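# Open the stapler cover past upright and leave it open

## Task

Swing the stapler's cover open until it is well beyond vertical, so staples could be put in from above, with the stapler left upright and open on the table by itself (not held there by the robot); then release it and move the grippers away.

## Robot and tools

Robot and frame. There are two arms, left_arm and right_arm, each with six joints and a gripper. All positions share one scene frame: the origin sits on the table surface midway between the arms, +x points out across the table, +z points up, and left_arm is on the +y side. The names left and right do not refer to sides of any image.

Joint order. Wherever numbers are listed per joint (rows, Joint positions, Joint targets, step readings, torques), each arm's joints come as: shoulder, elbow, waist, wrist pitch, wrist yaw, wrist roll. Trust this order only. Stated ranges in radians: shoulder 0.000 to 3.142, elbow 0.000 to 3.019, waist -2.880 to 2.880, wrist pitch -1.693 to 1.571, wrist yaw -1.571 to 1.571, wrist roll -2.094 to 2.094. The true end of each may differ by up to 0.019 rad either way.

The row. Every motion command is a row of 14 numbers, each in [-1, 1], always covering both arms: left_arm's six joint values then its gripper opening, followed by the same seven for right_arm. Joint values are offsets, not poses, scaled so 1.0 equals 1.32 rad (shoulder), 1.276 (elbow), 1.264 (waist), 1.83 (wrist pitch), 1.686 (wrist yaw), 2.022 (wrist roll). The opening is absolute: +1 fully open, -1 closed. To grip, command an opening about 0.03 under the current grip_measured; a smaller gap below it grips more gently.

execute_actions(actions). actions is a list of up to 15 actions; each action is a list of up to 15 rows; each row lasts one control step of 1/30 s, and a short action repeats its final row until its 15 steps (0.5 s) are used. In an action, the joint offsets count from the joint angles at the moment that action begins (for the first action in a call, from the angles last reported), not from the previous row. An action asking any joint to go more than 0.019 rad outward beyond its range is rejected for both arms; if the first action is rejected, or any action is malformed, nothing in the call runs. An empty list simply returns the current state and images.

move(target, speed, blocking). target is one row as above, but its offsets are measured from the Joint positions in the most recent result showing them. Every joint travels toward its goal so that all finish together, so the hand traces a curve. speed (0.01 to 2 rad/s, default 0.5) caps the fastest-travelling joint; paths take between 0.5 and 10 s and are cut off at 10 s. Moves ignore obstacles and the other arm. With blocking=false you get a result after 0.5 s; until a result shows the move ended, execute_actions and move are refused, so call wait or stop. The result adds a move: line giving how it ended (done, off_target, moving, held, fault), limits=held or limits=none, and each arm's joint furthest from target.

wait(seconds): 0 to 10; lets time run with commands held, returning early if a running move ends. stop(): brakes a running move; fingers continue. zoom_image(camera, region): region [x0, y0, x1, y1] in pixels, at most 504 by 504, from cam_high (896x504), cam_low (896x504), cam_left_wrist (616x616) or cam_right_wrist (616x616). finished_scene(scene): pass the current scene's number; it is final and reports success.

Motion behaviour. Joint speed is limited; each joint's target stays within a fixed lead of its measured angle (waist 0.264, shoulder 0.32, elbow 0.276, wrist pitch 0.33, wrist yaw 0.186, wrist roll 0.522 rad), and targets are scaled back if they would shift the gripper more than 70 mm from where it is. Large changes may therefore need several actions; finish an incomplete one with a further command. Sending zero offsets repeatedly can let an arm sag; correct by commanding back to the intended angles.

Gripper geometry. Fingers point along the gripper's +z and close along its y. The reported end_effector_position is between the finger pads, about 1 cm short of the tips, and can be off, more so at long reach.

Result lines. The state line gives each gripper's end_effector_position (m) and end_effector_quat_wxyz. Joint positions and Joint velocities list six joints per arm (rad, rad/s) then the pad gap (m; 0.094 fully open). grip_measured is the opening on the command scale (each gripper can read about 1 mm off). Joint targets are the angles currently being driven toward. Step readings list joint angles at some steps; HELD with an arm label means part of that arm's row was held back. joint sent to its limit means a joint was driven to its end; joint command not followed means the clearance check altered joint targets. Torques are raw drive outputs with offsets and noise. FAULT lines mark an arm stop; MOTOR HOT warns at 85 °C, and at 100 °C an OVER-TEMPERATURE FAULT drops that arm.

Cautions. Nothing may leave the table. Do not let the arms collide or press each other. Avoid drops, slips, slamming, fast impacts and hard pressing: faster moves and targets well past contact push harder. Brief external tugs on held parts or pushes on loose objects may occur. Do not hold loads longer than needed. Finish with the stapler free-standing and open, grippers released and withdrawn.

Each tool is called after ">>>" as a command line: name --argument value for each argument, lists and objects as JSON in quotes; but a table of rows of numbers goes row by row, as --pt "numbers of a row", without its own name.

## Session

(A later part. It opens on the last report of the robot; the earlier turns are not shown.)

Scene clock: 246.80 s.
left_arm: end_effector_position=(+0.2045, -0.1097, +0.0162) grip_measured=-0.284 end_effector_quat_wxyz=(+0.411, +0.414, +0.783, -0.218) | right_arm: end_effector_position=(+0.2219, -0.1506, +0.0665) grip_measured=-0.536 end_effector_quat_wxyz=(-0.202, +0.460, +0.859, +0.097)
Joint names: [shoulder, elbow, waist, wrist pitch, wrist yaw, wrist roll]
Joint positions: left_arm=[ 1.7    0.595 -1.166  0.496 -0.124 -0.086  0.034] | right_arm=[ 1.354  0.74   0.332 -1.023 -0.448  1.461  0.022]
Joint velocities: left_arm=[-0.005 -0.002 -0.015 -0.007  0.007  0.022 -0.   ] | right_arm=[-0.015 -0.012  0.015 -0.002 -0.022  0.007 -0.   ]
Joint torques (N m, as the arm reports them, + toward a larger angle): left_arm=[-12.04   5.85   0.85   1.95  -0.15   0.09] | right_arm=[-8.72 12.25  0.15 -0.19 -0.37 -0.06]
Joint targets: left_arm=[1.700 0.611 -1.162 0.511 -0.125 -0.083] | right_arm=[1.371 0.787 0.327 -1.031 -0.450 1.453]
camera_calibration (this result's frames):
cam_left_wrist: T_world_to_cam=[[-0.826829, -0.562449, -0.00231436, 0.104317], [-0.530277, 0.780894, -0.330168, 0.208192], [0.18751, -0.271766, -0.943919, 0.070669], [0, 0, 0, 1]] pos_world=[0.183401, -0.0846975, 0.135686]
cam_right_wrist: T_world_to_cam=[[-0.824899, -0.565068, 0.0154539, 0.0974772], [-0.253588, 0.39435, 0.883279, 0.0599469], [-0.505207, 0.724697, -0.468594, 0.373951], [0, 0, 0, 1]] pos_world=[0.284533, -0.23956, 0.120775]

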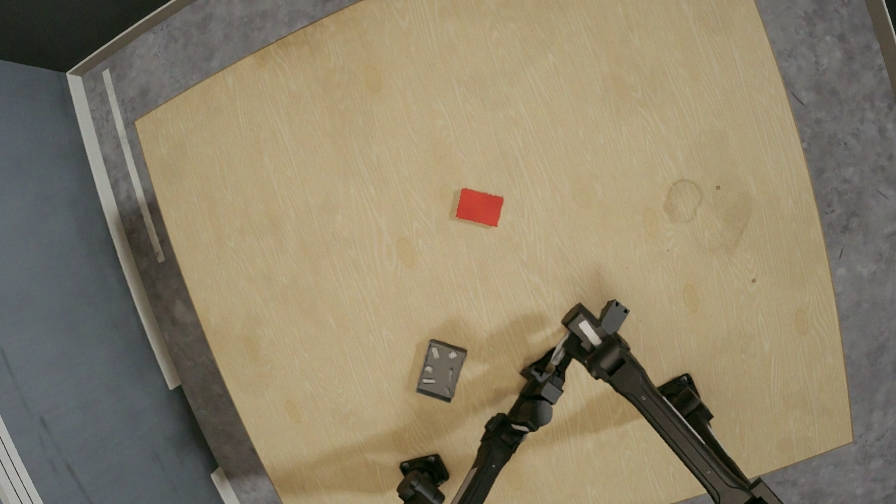

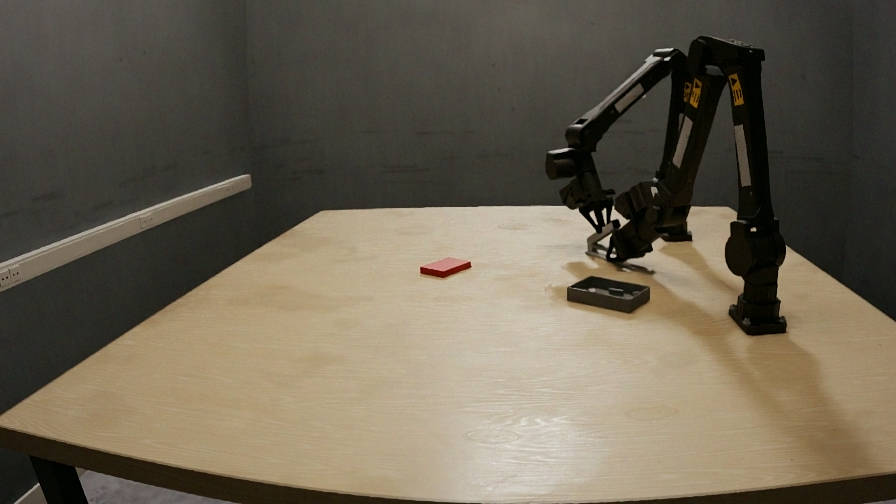

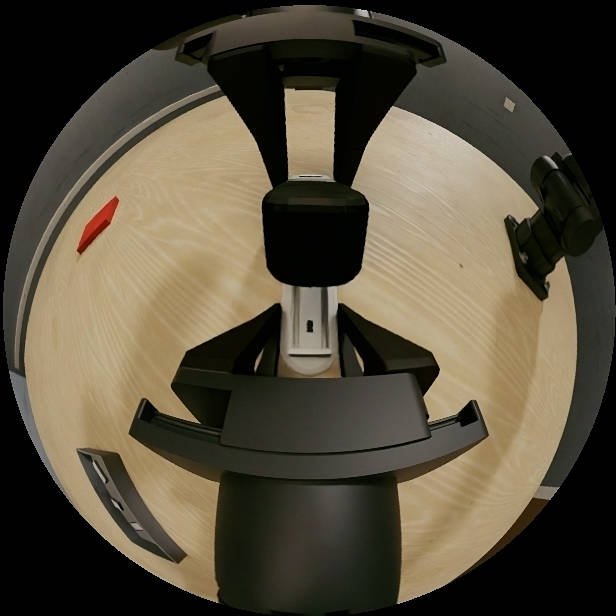

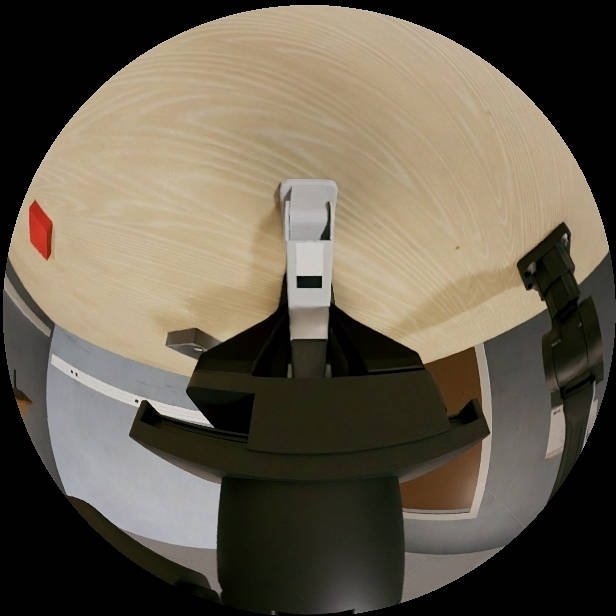

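>>> execute_actions --actions '[[[0,0.012,0.003,0.008,0,0.002,-0.33,0.01462,0.03805,-0.01074,-0.00596,-0.00820,-0.00839,-0.566],[0,0.012,0.003,0.008,0,0.002,-0.33,0.01741,0.03989,-0.01852,-0.00930,-0.01863,-0.01443,-0.566],[0,0.012,0.003,0.008,0,0.002,-0.33,0.02094,0.04206,-0.02757,-0.01338,-0.03066,-0.02167,-0.566],[0,0.012,0.003,0.008,0,0.002,-0.33,0.02505,0.04440,-0.03721,-0.01798,-0.04340,-0.02965,-0.566],[0,0.012,0.003,0.008,0,0.002,-0.33,0.02951,0.04676,-0.04682,-0.02282,-0.05597,-0.03788,-0.566],[0,0.012,0.003,0.008,0,0.002,-0.33,0.03430,0.04914,-0.05638,-0.02790,-0.06837,-0.04635,-0.566],[0,0.012,0.003,0.008,0,0.002,-0.33,0.03944,0.05154,-0.06590,-0.03322,-0.08062,-0.05506,-0.566],[0,0.012,0.003,0.008,0,0.002,-0.33,0.04492,0.05396,-0.07538,-0.03877,-0.09270,-0.06400,-0.566],[0,0.012,0.003,0.008,0,0.002,-0.33,0.05074,0.05641,-0.08481,-0.04456,-0.10461,-0.07319,-0.566],[0,0.012,0.003,0.008,0,0.002,-0.33,0.05690,0.05888,-0.09421,-0.05059,-0.11636,-0.08262,-0.566],[0,0.012,0.003,0.008,0,0.002,-0.33,0.06340,0.06136,-0.10356,-0.05685,-0.12795,-0.09229,-0.566],[0,0.012,0.003,0.008,0,0.002,-0.33,0.07024,0.06387,-0.11286,-0.06335,-0.13937,-0.10220,-0.566],[0,0.012,0.003,0.008,0,0.002,-0.33,0.07644,0.06606,-0.12090,-0.06918,-0.14914,-0.11098,-0.566],[0,0.012,0.003,0.008,0,0.002,-0.33,0.08139,0.06776,-0.12705,-0.07378,-0.15656,-0.11786,-0.566],[0,0.012,0.003,0.008,0,0.002,-0.33,0.08545,0.06912,-0.13196,-0.07754,-0.16246,-0.12344,-0.566]]]'

>>> wait --seconds 0.3

Scene clock: 282.20 s.
left_arm: end_effector_position=(+0.2043, -0.1099, +0.0162) grip_measured=-0.284 end_effector_quat_wxyz=(+0.411, +0.414, +0.783, -0.218) | right_arm: end_effector_position=(+0.2268, -0.1580, +0.0784) grip_measured=-0.536 end_effector_quat_wxyz=(-0.320, +0.447, +0.821, +0.156)
Joint names: [shoulder, elbow, waist, wrist pitch, wrist yaw, wrist roll]
Joint positions: left_arm=[ 1.7    0.595 -1.166  0.496 -0.123 -0.086  0.034] | right_arm=[ 1.439  0.773  0.184 -1.14  -0.694  1.258  0.022]
Joint velocities: left_arm=[-0.005 -0.022  0.005  0.012 -0.007 -0.081  0.   ] | right_arm=[ 0.21   0.056 -0.269 -0.271 -0.388 -0.491 -0.001]
Joint torques (N m, as the arm reports them, + toward a larger angle): left_arm=[-12.11   5.79   0.38   1.92  -0.11   0.11] | right_arm=[-9.73 12.29  0.22 -0.3  -1.13  0.31]
Joint targets: left_arm=[1.700 0.611 -1.162 0.511 -0.123 -0.082] | right_arm=[1.467 0.828 0.166 -1.165 -0.722 1.212]
Step readings (joint positions):
0: left_arm=[1.700 0.595 -1.166 0.496 -0.124 -0.086] | right_arm=[1.354 0.740 0.332 -1.023 -0.448 1.461]
1: left_arm=[1.700 0.595 -1.166 0.496 -0.124 -0.086] | right_arm=[1.354 0.740 0.332 -1.023 -0.451 1.460]
2: left_arm=[1.700 0.595 -1.166 0.496 -0.124 -0.086] | right_arm=[1.355 0.740 0.330 -1.025 -0.458 1.457]
4: left_arm=[1.700 0.595 -1.166 0.496 -0.124 -0.086] | right_arm=[1.359 0.744 0.315 -1.035 -0.485 1.442]
8: left_arm=[1.700 0.595 -1.166 0.496 -0.123 -0.086] | right_arm=[1.381 0.752 0.263 -1.067 -0.568 1.384]
15: Joint positions above
camera_calibration (this result's frames):
cam_left_wrist: T_world_to_cam=[[-0.827358, -0.561673, -0.00166736, 0.104304], [-0.529738, 0.781298, -0.330077, 0.208111], [0.186698, -0.272208, -0.943953, 0.0707773], [0, 0, 0, 1]] pos_world=[0.183327, -0.0847463, 0.135677]
cam_right_wrist: T_world_to_cam=[[-0.829815, -0.557481, 0.0249434, 0.0986867], [-0.0981436, 0.189797, 0.976906, -0.0213281], [-0.549341, 0.808203, -0.21221, 0.390461], [0, 0, 0, 1]] pos_world=[0.294294, -0.256507, 0.101234]

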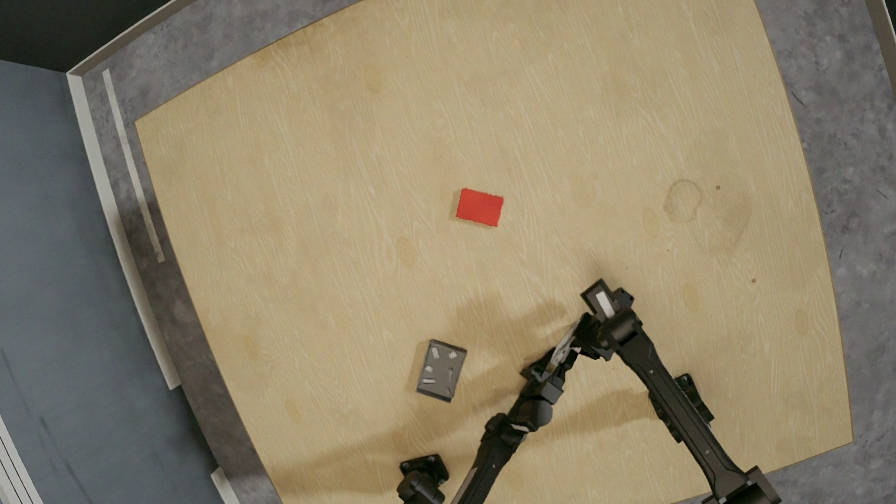

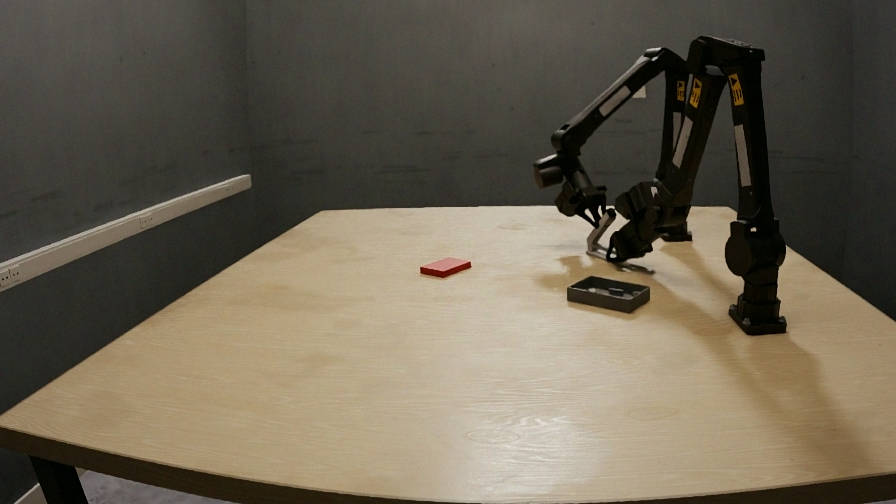

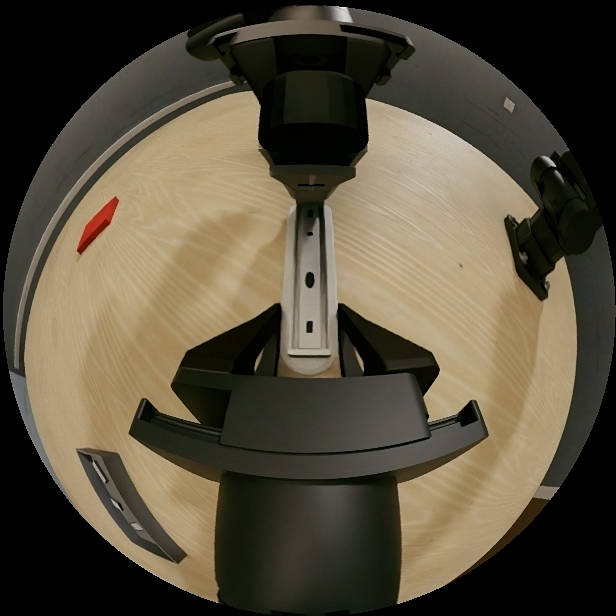

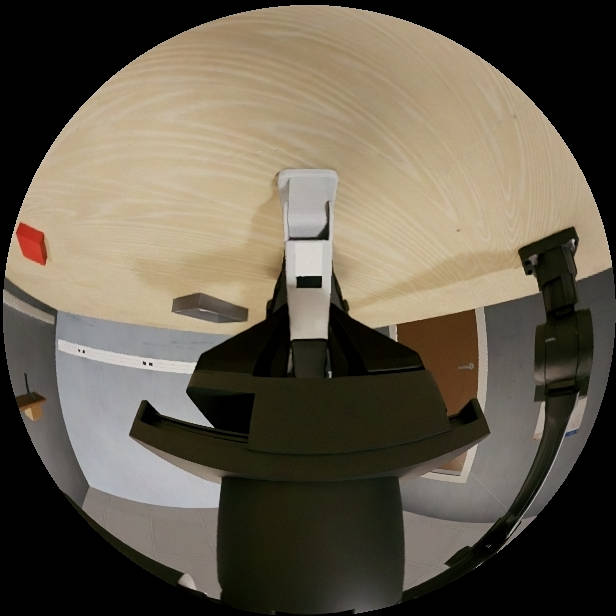

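Scene clock: 282.50 s.
left_arm: end_effector_position=(+0.2044, -0.1098, +0.0162) grip_measured=-0.284 end_effector_quat_wxyz=(+0.411, +0.414, +0.783, -0.218) | right_arm: end_effector_position=(+0.2275, -0.1592, +0.0786) grip_measured=-0.536 end_effector_quat_wxyz=(-0.330, +0.438, +0.821, +0.161)
Joint names: [shoulder, elbow, waist, wrist pitch, wrist yaw, wrist roll]
Joint positions: left_arm=[ 1.7    0.595 -1.166  0.496 -0.123 -0.086  0.034] | right_arm=[ 1.455  0.779  0.171 -1.157 -0.713  1.216  0.022]
Joint velocities: left_arm=[-0.015 -0.007 -0.015 -0.032 -0.037 -0.022 -0.001] | right_arm=[-0.015  0.002 -0.005 -0.007 -0.051  0.095 -0.001]
Joint torques (N m, as the arm reports them, + toward a larger angle): left_arm=[-11.7    5.83   1.22   2.    -0.1    0.11] | right_arm=[-10.03  11.58   0.7   -0.5   -0.91   0.03]
Joint targets: left_arm=[1.700 0.611 -1.162 0.511 -0.124 -0.082] | right_arm=[1.467 0.828 0.165 -1.165 -0.722 1.212]
wait: 0.30 s; no rest
camera_calibration (this result's frames):
cam_left_wrist: T_world_to_cam=[[-0.827182, -0.561931, -0.00188303, 0.104308], [-0.529918, 0.781163, -0.330107, 0.208138], [0.186969, -0.272061, -0.943942, 0.0707412], [0, 0, 0, 1]] pos_world=[0.183352, -0.0847301, 0.13568]
cam_right_wrist: T_world_to_cam=[[-0.822001, -0.56918, 0.018679, 0.0954082], [-0.0918967, 0.164943, 0.982013, -0.0269974], [-0.562023, 0.805498, -0.187889, 0.392398], [0, 0, 0, 1]] pos_world=[0.296481, -0.257319, 0.098457]

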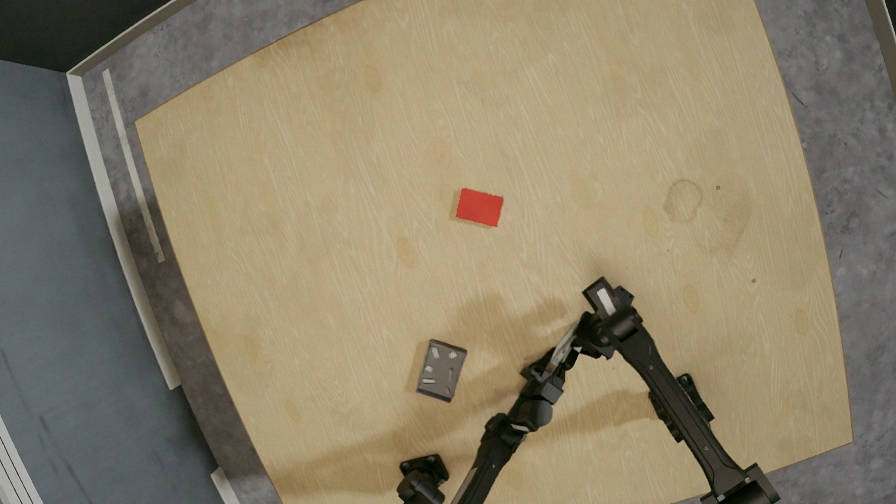

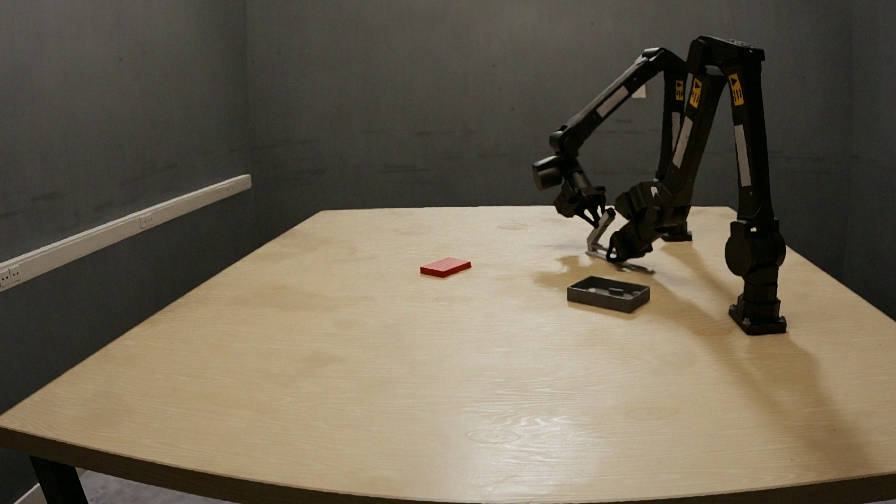

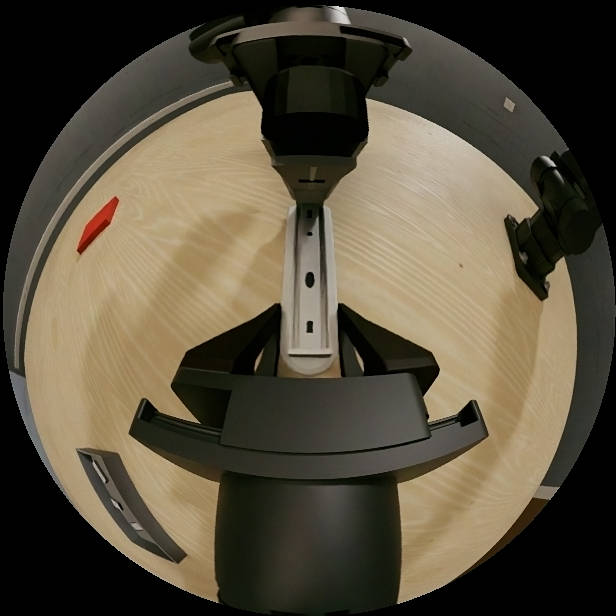

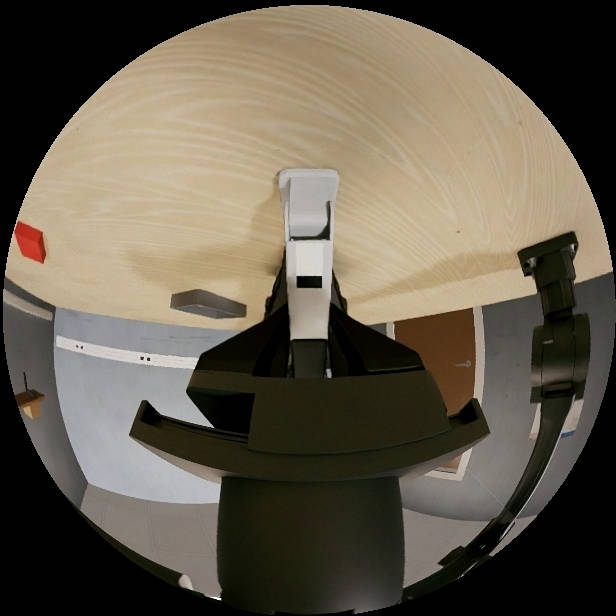

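>>> execute_actions --actions '[[[0,0.012,0.003,0.008,-0.0006,0.002,-0.33,0.01280,0.04015,-0.00941,-0.00833,-0.01160,-0.00743,-0.566],[0,0.012,0.003,0.008,-0.0006,0.002,-0.33,0.01857,0.04280,-0.01631,-0.01448,-0.02082,-0.01583,-0.566],[0,0.012,0.003,0.008,-0.0006,0.002,-0.33,0.02565,0.04594,-0.02425,-0.02196,-0.03129,-0.02593,-0.566],[0,0.012,0.003,0.008,-0.0006,0.002,-0.33,0.03362,0.04936,-0.03260,-0.03032,-0.04218,-0.03712,-0.566],[0,0.012,0.003,0.008,-0.0006,0.002,-0.33,0.04200,0.05284,-0.04081,-0.03907,-0.05273,-0.04870,-0.566],[0,0.012,0.003,0.008,-0.0006,0.002,-0.33,0.05079,0.05638,-0.04887,-0.04818,-0.06292,-0.06066,-0.566],[0,0.012,0.003,0.008,-0.0006,0.002,-0.33,0.05999,0.05998,-0.05677,-0.05768,-0.07278,-0.07300,-0.566],[0,0.012,0.003,0.008,-0.0006,0.002,-0.33,0.06960,0.06365,-0.06453,-0.06755,-0.08230,-0.08572,-0.566],[0,0.012,0.003,0.008,-0.0006,0.002,-0.33,0.07962,0.06737,-0.07214,-0.07778,-0.09147,-0.09883,-0.566],[0,0.012,0.003,0.008,-0.0006,0.002,-0.33,0.09004,0.07115,-0.07960,-0.08840,-0.10030,-0.11232,-0.566],[0,0.012,0.003,0.008,-0.0006,0.002,-0.33,0.10088,0.07499,-0.08691,-0.09938,-0.10879,-0.12619,-0.566],[0,0.012,0.003,0.008,-0.0006,0.002,-0.33,0.11212,0.07890,-0.09407,-0.11074,-0.11694,-0.14045,-0.566],[0,0.012,0.003,0.008,-0.0006,0.002,-0.33,0.12220,0.08233,-0.10015,-0.12089,-0.12372,-0.15311,-0.566],[0,0.012,0.003,0.008,-0.0006,0.002,-0.33,0.13016,0.08500,-0.10475,-0.12889,-0.12876,-0.16305,-0.566],[0,0.012,0.003,0.008,-0.0006,0.002,-0.33,0.13666,0.08715,-0.10839,-0.13540,-0.13268,-0.17112,-0.566]]]'

>>> wait --seconds 0.4

Scene clock: 311.43 s.
left_arm: end_effector_position=(+0.2047, -0.1099, +0.0167) grip_measured=-0.284 end_effector_quat_wxyz=(+0.412, +0.413, +0.782, -0.218) | right_arm: end_effector_position=(+0.2346, -0.1685, +0.0889) grip_measured=-0.536 end_effector_quat_wxyz=(-0.437, +0.419, +0.766, +0.217)
Joint names: [shoulder, elbow, waist, wrist pitch, wrist yaw, wrist roll]
Joint positions: left_arm=[ 1.699  0.595 -1.166  0.497 -0.123 -0.086  0.034] | right_arm=[ 1.602  0.833  0.053 -1.362 -0.905  0.938  0.022]
Joint velocities: left_arm=[-0.015 -0.012  0.015 -0.007  0.081  0.037  0.001] | right_arm=[ 0.366  0.129 -0.19  -0.442 -0.271 -0.652 -0.   ]
Joint torques (N m, as the arm reports them, + toward a larger angle): left_arm=[-11.77   5.84   0.86   2.    -0.05   0.1 ] | right_arm=[-11.71  10.76  -0.29  -1.03  -1.52   0.34]
Joint targets: left_arm=[1.700 0.611 -1.163 0.511 -0.124 -0.082] | right_arm=[1.635 0.890 0.034 -1.405 -0.936 0.869]
Step readings (joint positions):
0: left_arm=[1.700 0.595 -1.166 0.496 -0.123 -0.086] | right_arm=[1.455 0.779 0.171 -1.157 -0.713 1.215]
1: left_arm=[1.700 0.595 -1.166 0.496 -0.123 -0.086] | right_arm=[1.455 0.779 0.171 -1.159 -0.715 1.214]
2: left_arm=[1.700 0.595 -1.166 0.496 -0.123 -0.086] | right_arm=[1.455 0.779 0.169 -1.162 -0.722 1.209]
4: left_arm=[1.699 0.595 -1.166 0.496 -0.123 -0.086] | right_arm=[1.462 0.784 0.157 -1.180 -0.745 1.190]
8: left_arm=[1.699 0.595 -1.166 0.497 -0.123 -0.086] | right_arm=[1.503 0.798 0.114 -1.238 -0.812 1.114]
15: Joint positions above
camera_calibration (this result's frames):
cam_left_wrist: T_world_to_cam=[[-0.82679, -0.562508, -0.00187114, 0.104396], [-0.530177, 0.780371, -0.331562, 0.208507], [0.187966, -0.27314, -0.943432, 0.0708389], [0, 0, 0, 1]] pos_world=[0.183544, -0.0846408, 0.13616]
cam_right_wrist: T_world_to_cam=[[-0.828361, -0.559509, 0.0277089, 0.0981167], [0.0673245, -0.0503265, 0.996461, -0.109862], [-0.556134, 0.827295, 0.0793572, 0.38436], [0, 0, 0, 1]] pos_world=[0.302428, -0.268611, 0.0762523]

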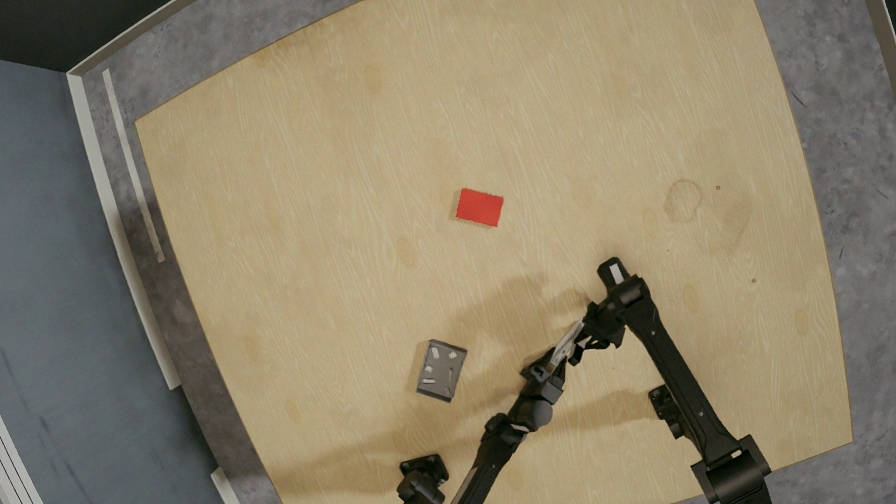

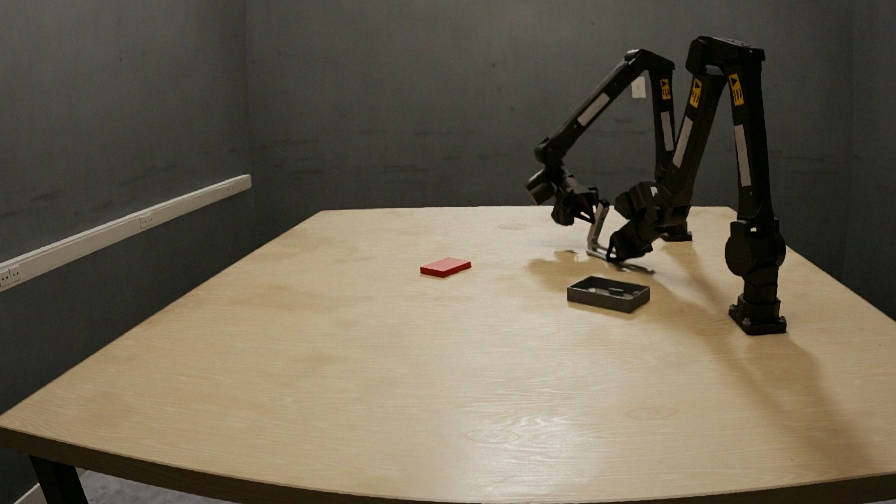

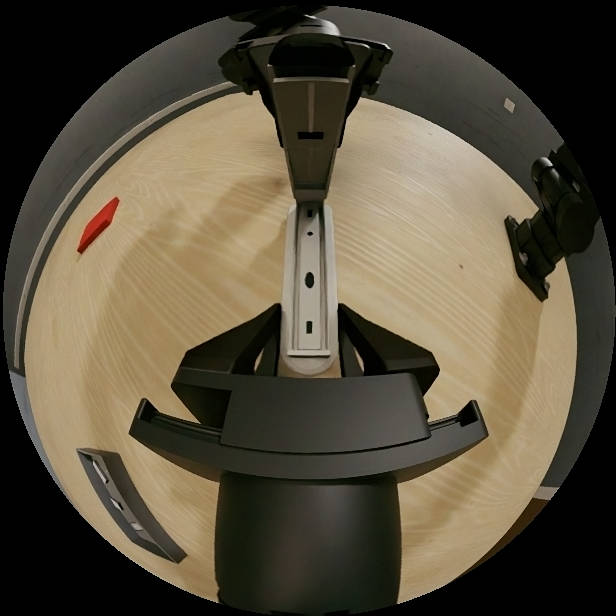

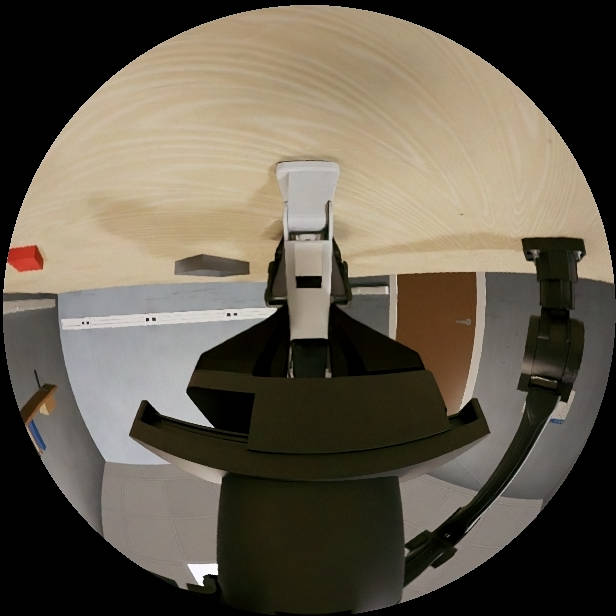

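Scene clock: 311.83 s.
left_arm: end_effector_position=(+0.2052, -0.1096, +0.0167) grip_measured=-0.284 end_effector_quat_wxyz=(+0.412, +0.413, +0.783, -0.217) | right_arm: end_effector_position=(+0.2356, -0.1699, +0.0890) grip_measured=-0.536 end_effector_quat_wxyz=(-0.447, +0.406, +0.764, +0.226)
Joint names: [shoulder, elbow, waist, wrist pitch, wrist yaw, wrist roll]
Joint positions: left_arm=[ 1.699  0.595 -1.165  0.497 -0.126 -0.086  0.034] | right_arm=[ 1.626  0.843  0.042 -1.395 -0.919  0.872  0.022]
Joint velocities: left_arm=[-0.005  0.007  0.005 -0.002 -0.037 -0.007 -0.   ] | right_arm=[ 0.005  0.017 -0.015 -0.007 -0.081  0.051 -0.001]
Joint torques (N m, as the arm reports them, + toward a larger angle): left_arm=[-11.9    5.84   1.1    1.97   0.05   0.09] | right_arm=[-12.16  10.29  -0.16  -1.1   -1.32   0.01]
Joint targets: left_arm=[1.700 0.611 -1.162 0.511 -0.124 -0.082] | right_arm=[1.635 0.890 0.034 -1.405 -0.936 0.869]
wait: 0.40 s; no rest
camera_calibration (this result's frames):
cam_left_wrist: T_world_to_cam=[[-0.825513, -0.564375, -0.00316209, 0.104536], [-0.53155, 0.779358, -0.331746, 0.208727], [0.189693, -0.272179, -0.943364, 0.0706009], [0, 0, 0, 1]] pos_world=[0.183853, -0.0844595, 0.136177]
cam_right_wrist: T_world_to_cam=[[-0.819666, -0.572736, 0.0109821, 0.0953576], [0.0712111, -0.0828532, 0.994014, -0.116353], [-0.568398, 0.815542, 0.108697, 0.384309], [0, 0, 0, 1]] pos_world=[0.304888, -0.268446, 0.0728359]

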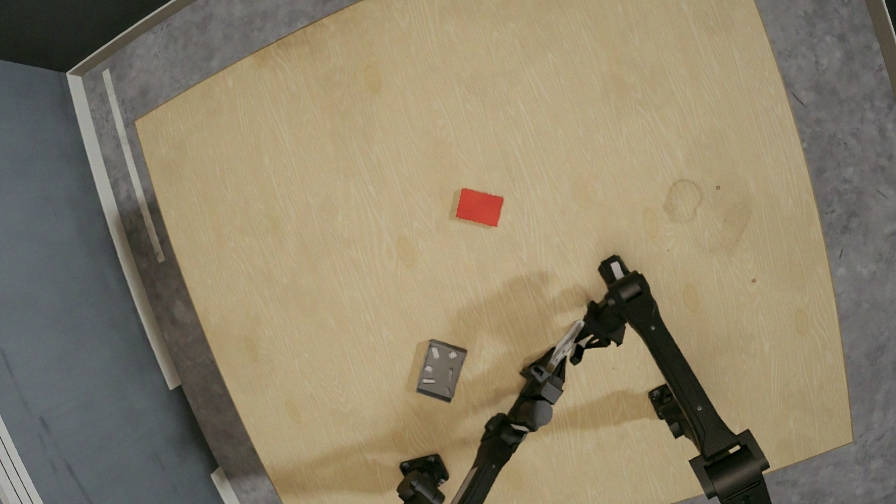

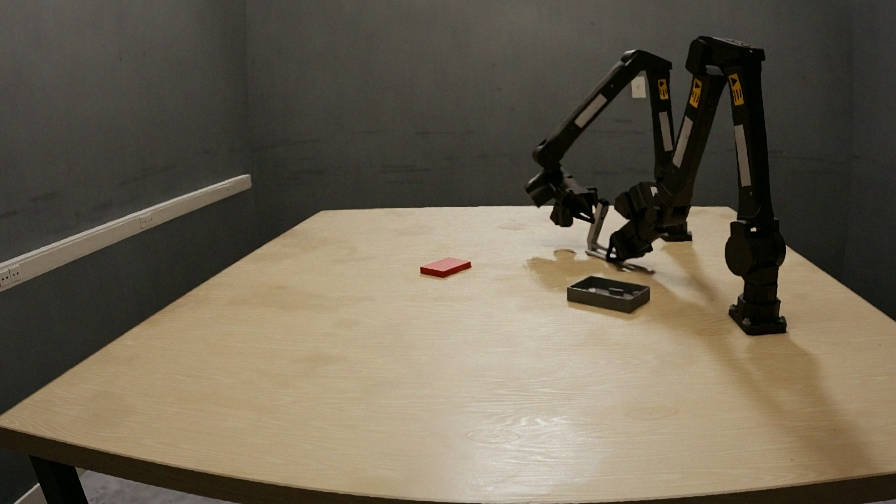

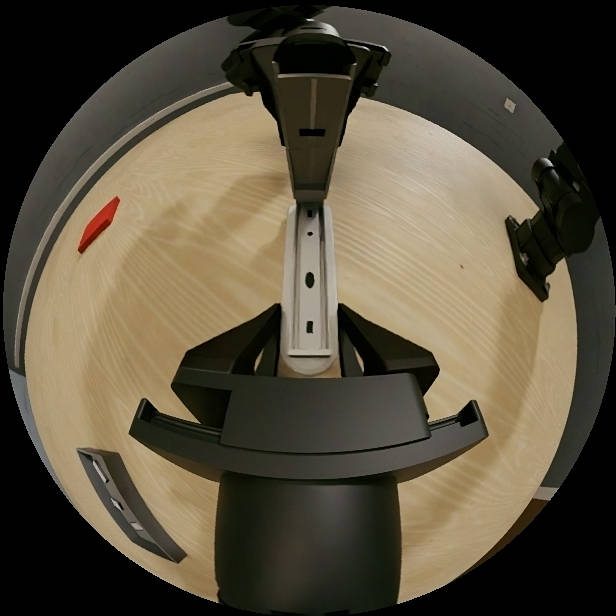

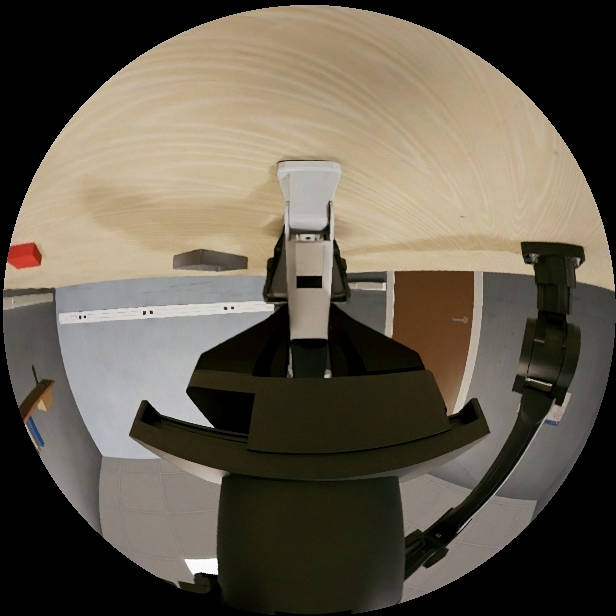

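>>> execute_actions --actions '[[[0.002,0.011,0.0024,0.0077,0.0012,0.002,-0.33,0.01074,0.03824,-0.00853,-0.00961,-0.01247,-0.00659,-0.566],[0.002,0.011,0.0024,0.0077,0.0012,0.002,-0.33,0.01710,0.04049,-0.01200,-0.01636,-0.01620,-0.01485,-0.566],[0.002,0.011,0.0024,0.0077,0.0012,0.002,-0.33,0.02517,0.04335,-0.01627,-0.02496,-0.02075,-0.02533,-0.566],[0.002,0.011,0.0024,0.0077,0.0012,0.002,-0.33,0.03502,0.04684,-0.02127,-0.03555,-0.02601,-0.03815,-0.566],[0.002,0.011,0.0024,0.0077,0.0012,0.002,-0.33,0.04592,0.05069,-0.02655,-0.04734,-0.03148,-0.05232,-0.566],[0.002,0.011,0.0024,0.0077,0.0012,0.002,-0.33,0.05705,0.05462,-0.03169,-0.05946,-0.03670,-0.06680,-0.566],[0.002,0.011,0.0024,0.0077,0.0012,0.002,-0.33,0.06753,0.05832,-0.03629,-0.07094,-0.04132,-0.08042,-0.566],[0.002,0.010,0.0024,0.0077,0.0012,0.002,-0.33,0.07730,0.06175,-0.04041,-0.08172,-0.04537,-0.09314,-0.560],[0.002,0.010,0.0024,0.0077,0.0012,0.002,-0.33,0.08470,0.06470,-0.04424,-0.09016,-0.04762,-0.10290,-0.554],[0.002,0.010,0.0024,0.0077,0.0012,0.002,-0.33,0.08964,0.06714,-0.04786,-0.09614,-0.04817,-0.10959,-0.547],[0.002,0.010,0.0024,0.0077,0.0012,0.002,-0.33,0.09296,0.06935,-0.05165,-0.10058,-0.04743,-0.11431,-0.547],[0.002,0.010,0.0024,0.0077,0.0012,0.002,-0.33,0.09373,0.07102,-0.05528,-0.10243,-0.04509,-0.11585,-0.547],[0.002,0.010,0.0024,0.0077,0.0012,0.002,-0.33,0.09468,0.07310,-0.05983,-0.10473,-0.04216,-0.11776,-0.547],[0.002,0.010,0.0024,0.0077,0.0012,0.002,-0.33,0.09564,0.07519,-0.06437,-0.10704,-0.03923,-0.11967,-0.547],[0.002,0.010,0.0024,0.0077,0.0012,0.002,-0.33,0.09659,0.07727,-0.06891,-0.10934,-0.03630,-0.12159,-0.547]]]'

>>> wait --seconds 0.3

Scene clock: 378.50 s.
left_arm: end_effector_position=(+0.2055, -0.1099, +0.0174) grip_measured=-0.284 end_effector_quat_wxyz=(+0.413, +0.412, +0.782, -0.218) | right_arm: end_effector_position=(+0.2419, -0.1789, +0.0924) grip_measured=-0.533 end_effector_quat_wxyz=(-0.503, +0.389, +0.729, +0.252)
Joint names: [shoulder, elbow, waist, wrist pitch, wrist yaw, wrist roll]
Joint positions: left_arm=[ 1.699  0.595 -1.165  0.5   -0.125 -0.087  0.034] | right_arm=[ 1.743  0.888 -0.015 -1.571 -0.978  0.651  0.022]
Joint velocities: left_arm=[ 0.005 -0.002 -0.005  0.032 -0.051  0.051  0.001] | right_arm=[-0.015  0.032 -0.073 -0.168  0.022 -0.168  0.   ]
Joint torques (N m, as the arm reports them, + toward a larger angle): left_arm=[-10.93   5.67   0.84   1.8    0.02   0.11] | right_arm=[-13.82   9.82  -1.45  -1.53  -0.55   0.17]
Joint targets: left_arm=[1.702 0.608 -1.162 0.511 -0.124 -0.082] | right_arm=[1.754 0.941 -0.045 -1.595 -0.980 0.627]
Step readings (joint positions):
0: left_arm=[1.699 0.595 -1.165 0.497 -0.126 -0.086] | right_arm=[1.626 0.843 0.042 -1.395 -0.919 0.872]
1: left_arm=[1.699 0.595 -1.165 0.497 -0.126 -0.086] | right_arm=[1.626 0.843 0.042 -1.396 -0.920 0.871]
2: left_arm=[1.699 0.595 -1.165 0.497 -0.126 -0.086] | right_arm=[1.627 0.843 0.042 -1.400 -0.923 0.867]
4: left_arm=[1.699 0.595 -1.165 0.497 -0.126 -0.086] | right_arm=[1.632 0.848 0.037 -1.420 -0.932 0.849]
8: left_arm=[1.699 0.595 -1.165 0.500 -0.126 -0.086] | right_arm=[1.679 0.866 0.015 -1.490 -0.962 0.770]
15: Joint positions above
camera_calibration (this result's frames):
cam_left_wrist: T_world_to_cam=[[-0.825229, -0.564795, -0.00179918, 0.104467], [-0.531681, 0.777912, -0.334916, 0.209341], [0.190559, -0.275426, -0.942246, 0.0705301], [0, 0, 0, 1]] pos_world=[0.184071, -0.0844207, 0.136756]
cam_right_wrist: T_world_to_cam=[[-0.818971, -0.573595, 0.0165951, 0.0945621], [0.157747, -0.197235, 0.967582, -0.159882], [-0.551727, 0.795039, 0.252012, 0.373914], [0, 0, 0, 1]] pos_world=[0.308963, -0.27457, 0.0588988]

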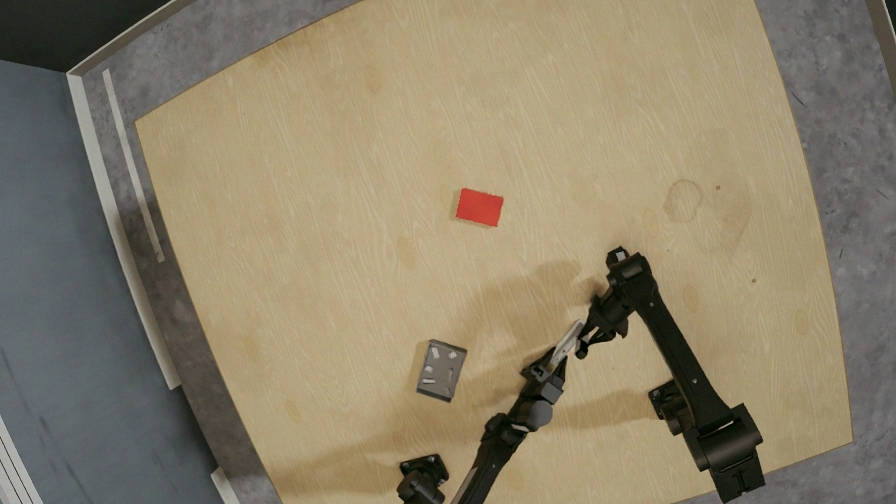

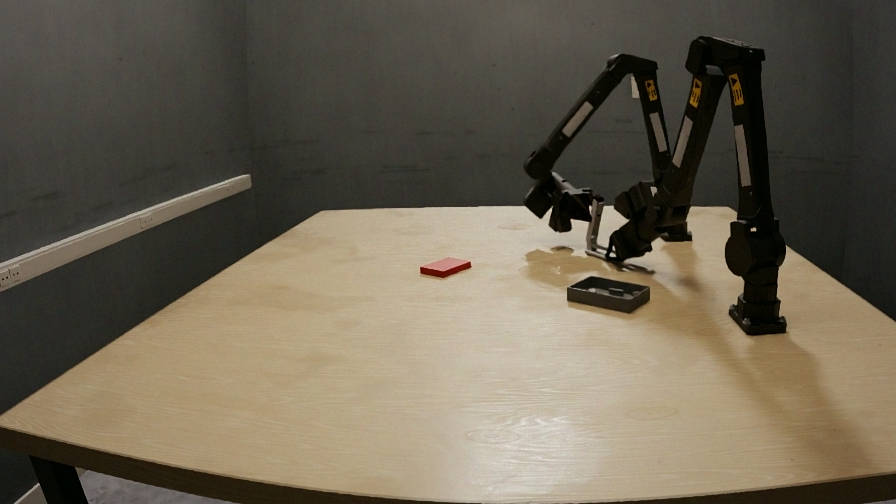

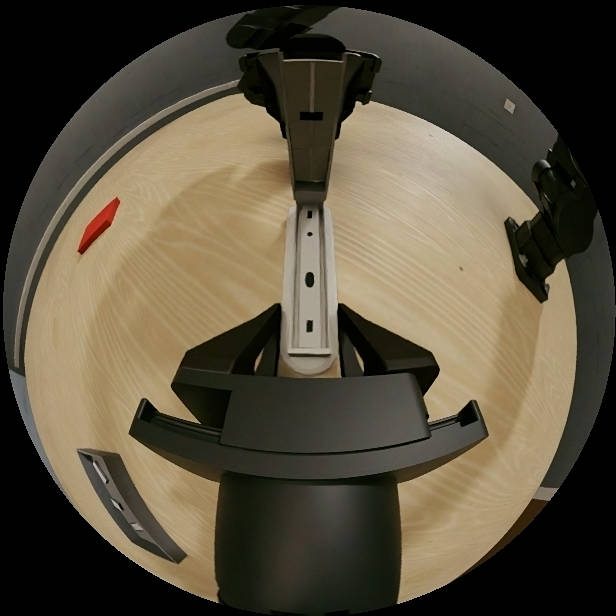

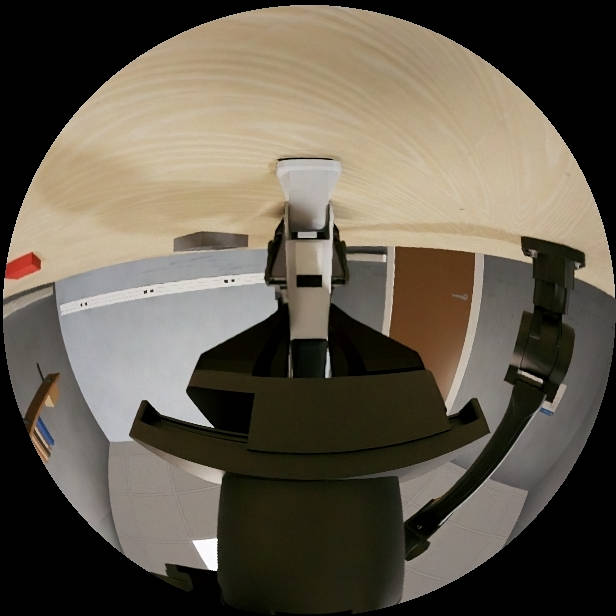

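Scene clock: 378.80 s.
left_arm: end_effector_position=(+0.2058, -0.1107, +0.0186) grip_measured=-0.284 end_effector_quat_wxyz=(+0.415, +0.411, +0.781, -0.220) | right_arm: end_effector_position=(+0.2422, -0.1799, +0.0947) grip_measured=-0.533 end_effector_quat_wxyz=(-0.504, +0.385, +0.730, +0.255)
Joint names: [shoulder, elbow, waist, wrist pitch, wrist yaw, wrist roll]
Joint positions: left_arm=[ 1.699  0.595 -1.165  0.506 -0.125 -0.087  0.034] | right_arm=[ 1.743  0.891 -0.019 -1.585 -0.978  0.632  0.022]
Joint velocities: left_arm=[ 0.005 -0.002 -0.005 -0.007 -0.022 -0.022 -0.   ] | right_arm=[ 0.005  0.002  0.005 -0.007  0.022 -0.037 -0.   ]
Joint torques (N m, as the arm reports them, + toward a larger angle): left_arm=[-11.51   5.7    0.58   1.64   0.03   0.1 ] | right_arm=[-13.13   9.83  -1.66  -1.43  -0.55  -0.01]
Joint targets: left_arm=[1.702 0.608 -1.162 0.511 -0.124 -0.082] | right_arm=[1.754 0.941 -0.045 -1.595 -0.980 0.626]
wait: 0.30 s; no rest
camera_calibration (this result's frames):
cam_left_wrist: T_world_to_cam=[[-0.825226, -0.564802, -0.000934464, 0.104332], [-0.530843, 0.776171, -0.340241, 0.210199], [0.192894, -0.280279, -0.940338, 0.0703019], [0, 0, 0, 1]] pos_world=[0.184119, -0.0845194, 0.137723]
cam_right_wrist: T_world_to_cam=[[-0.817056, -0.576499, 0.00833842, 0.0939843], [0.154814, -0.205436, 0.966348, -0.162949], [-0.555385, 0.790851, 0.257102, 0.373977], [0, 0, 0, 1]] pos_world=[0.309719, -0.275054, 0.060531]

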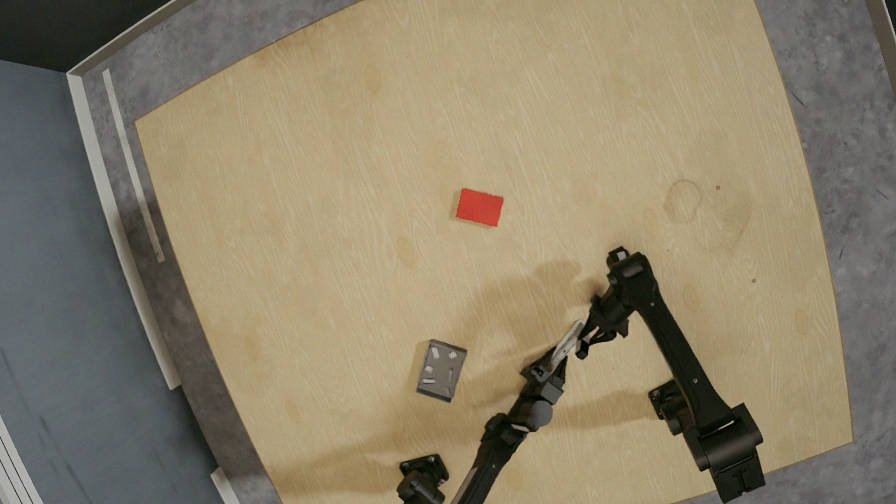

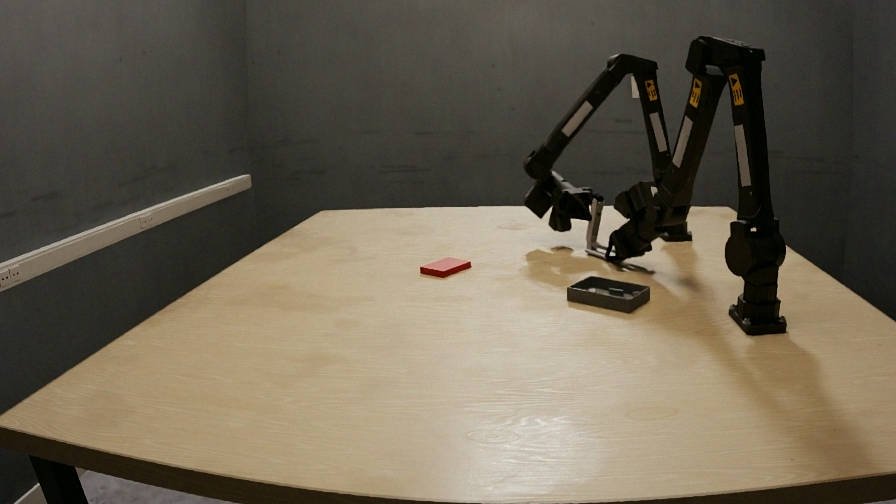

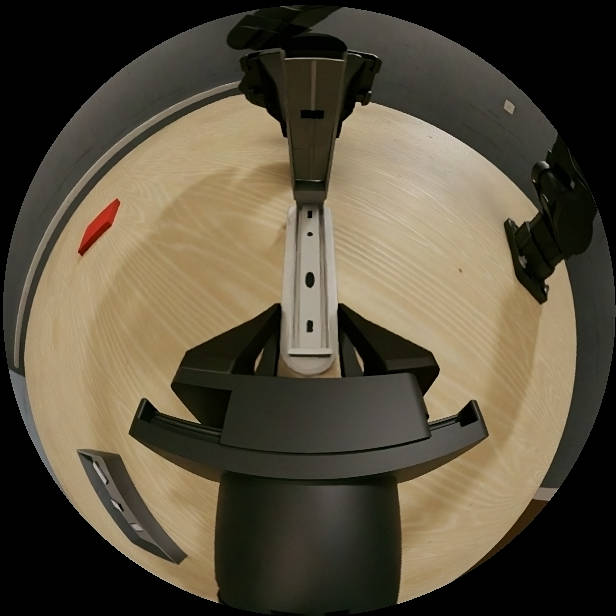

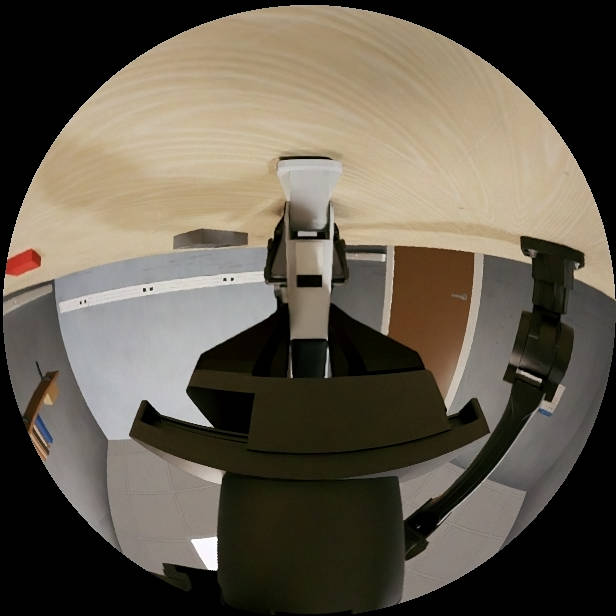

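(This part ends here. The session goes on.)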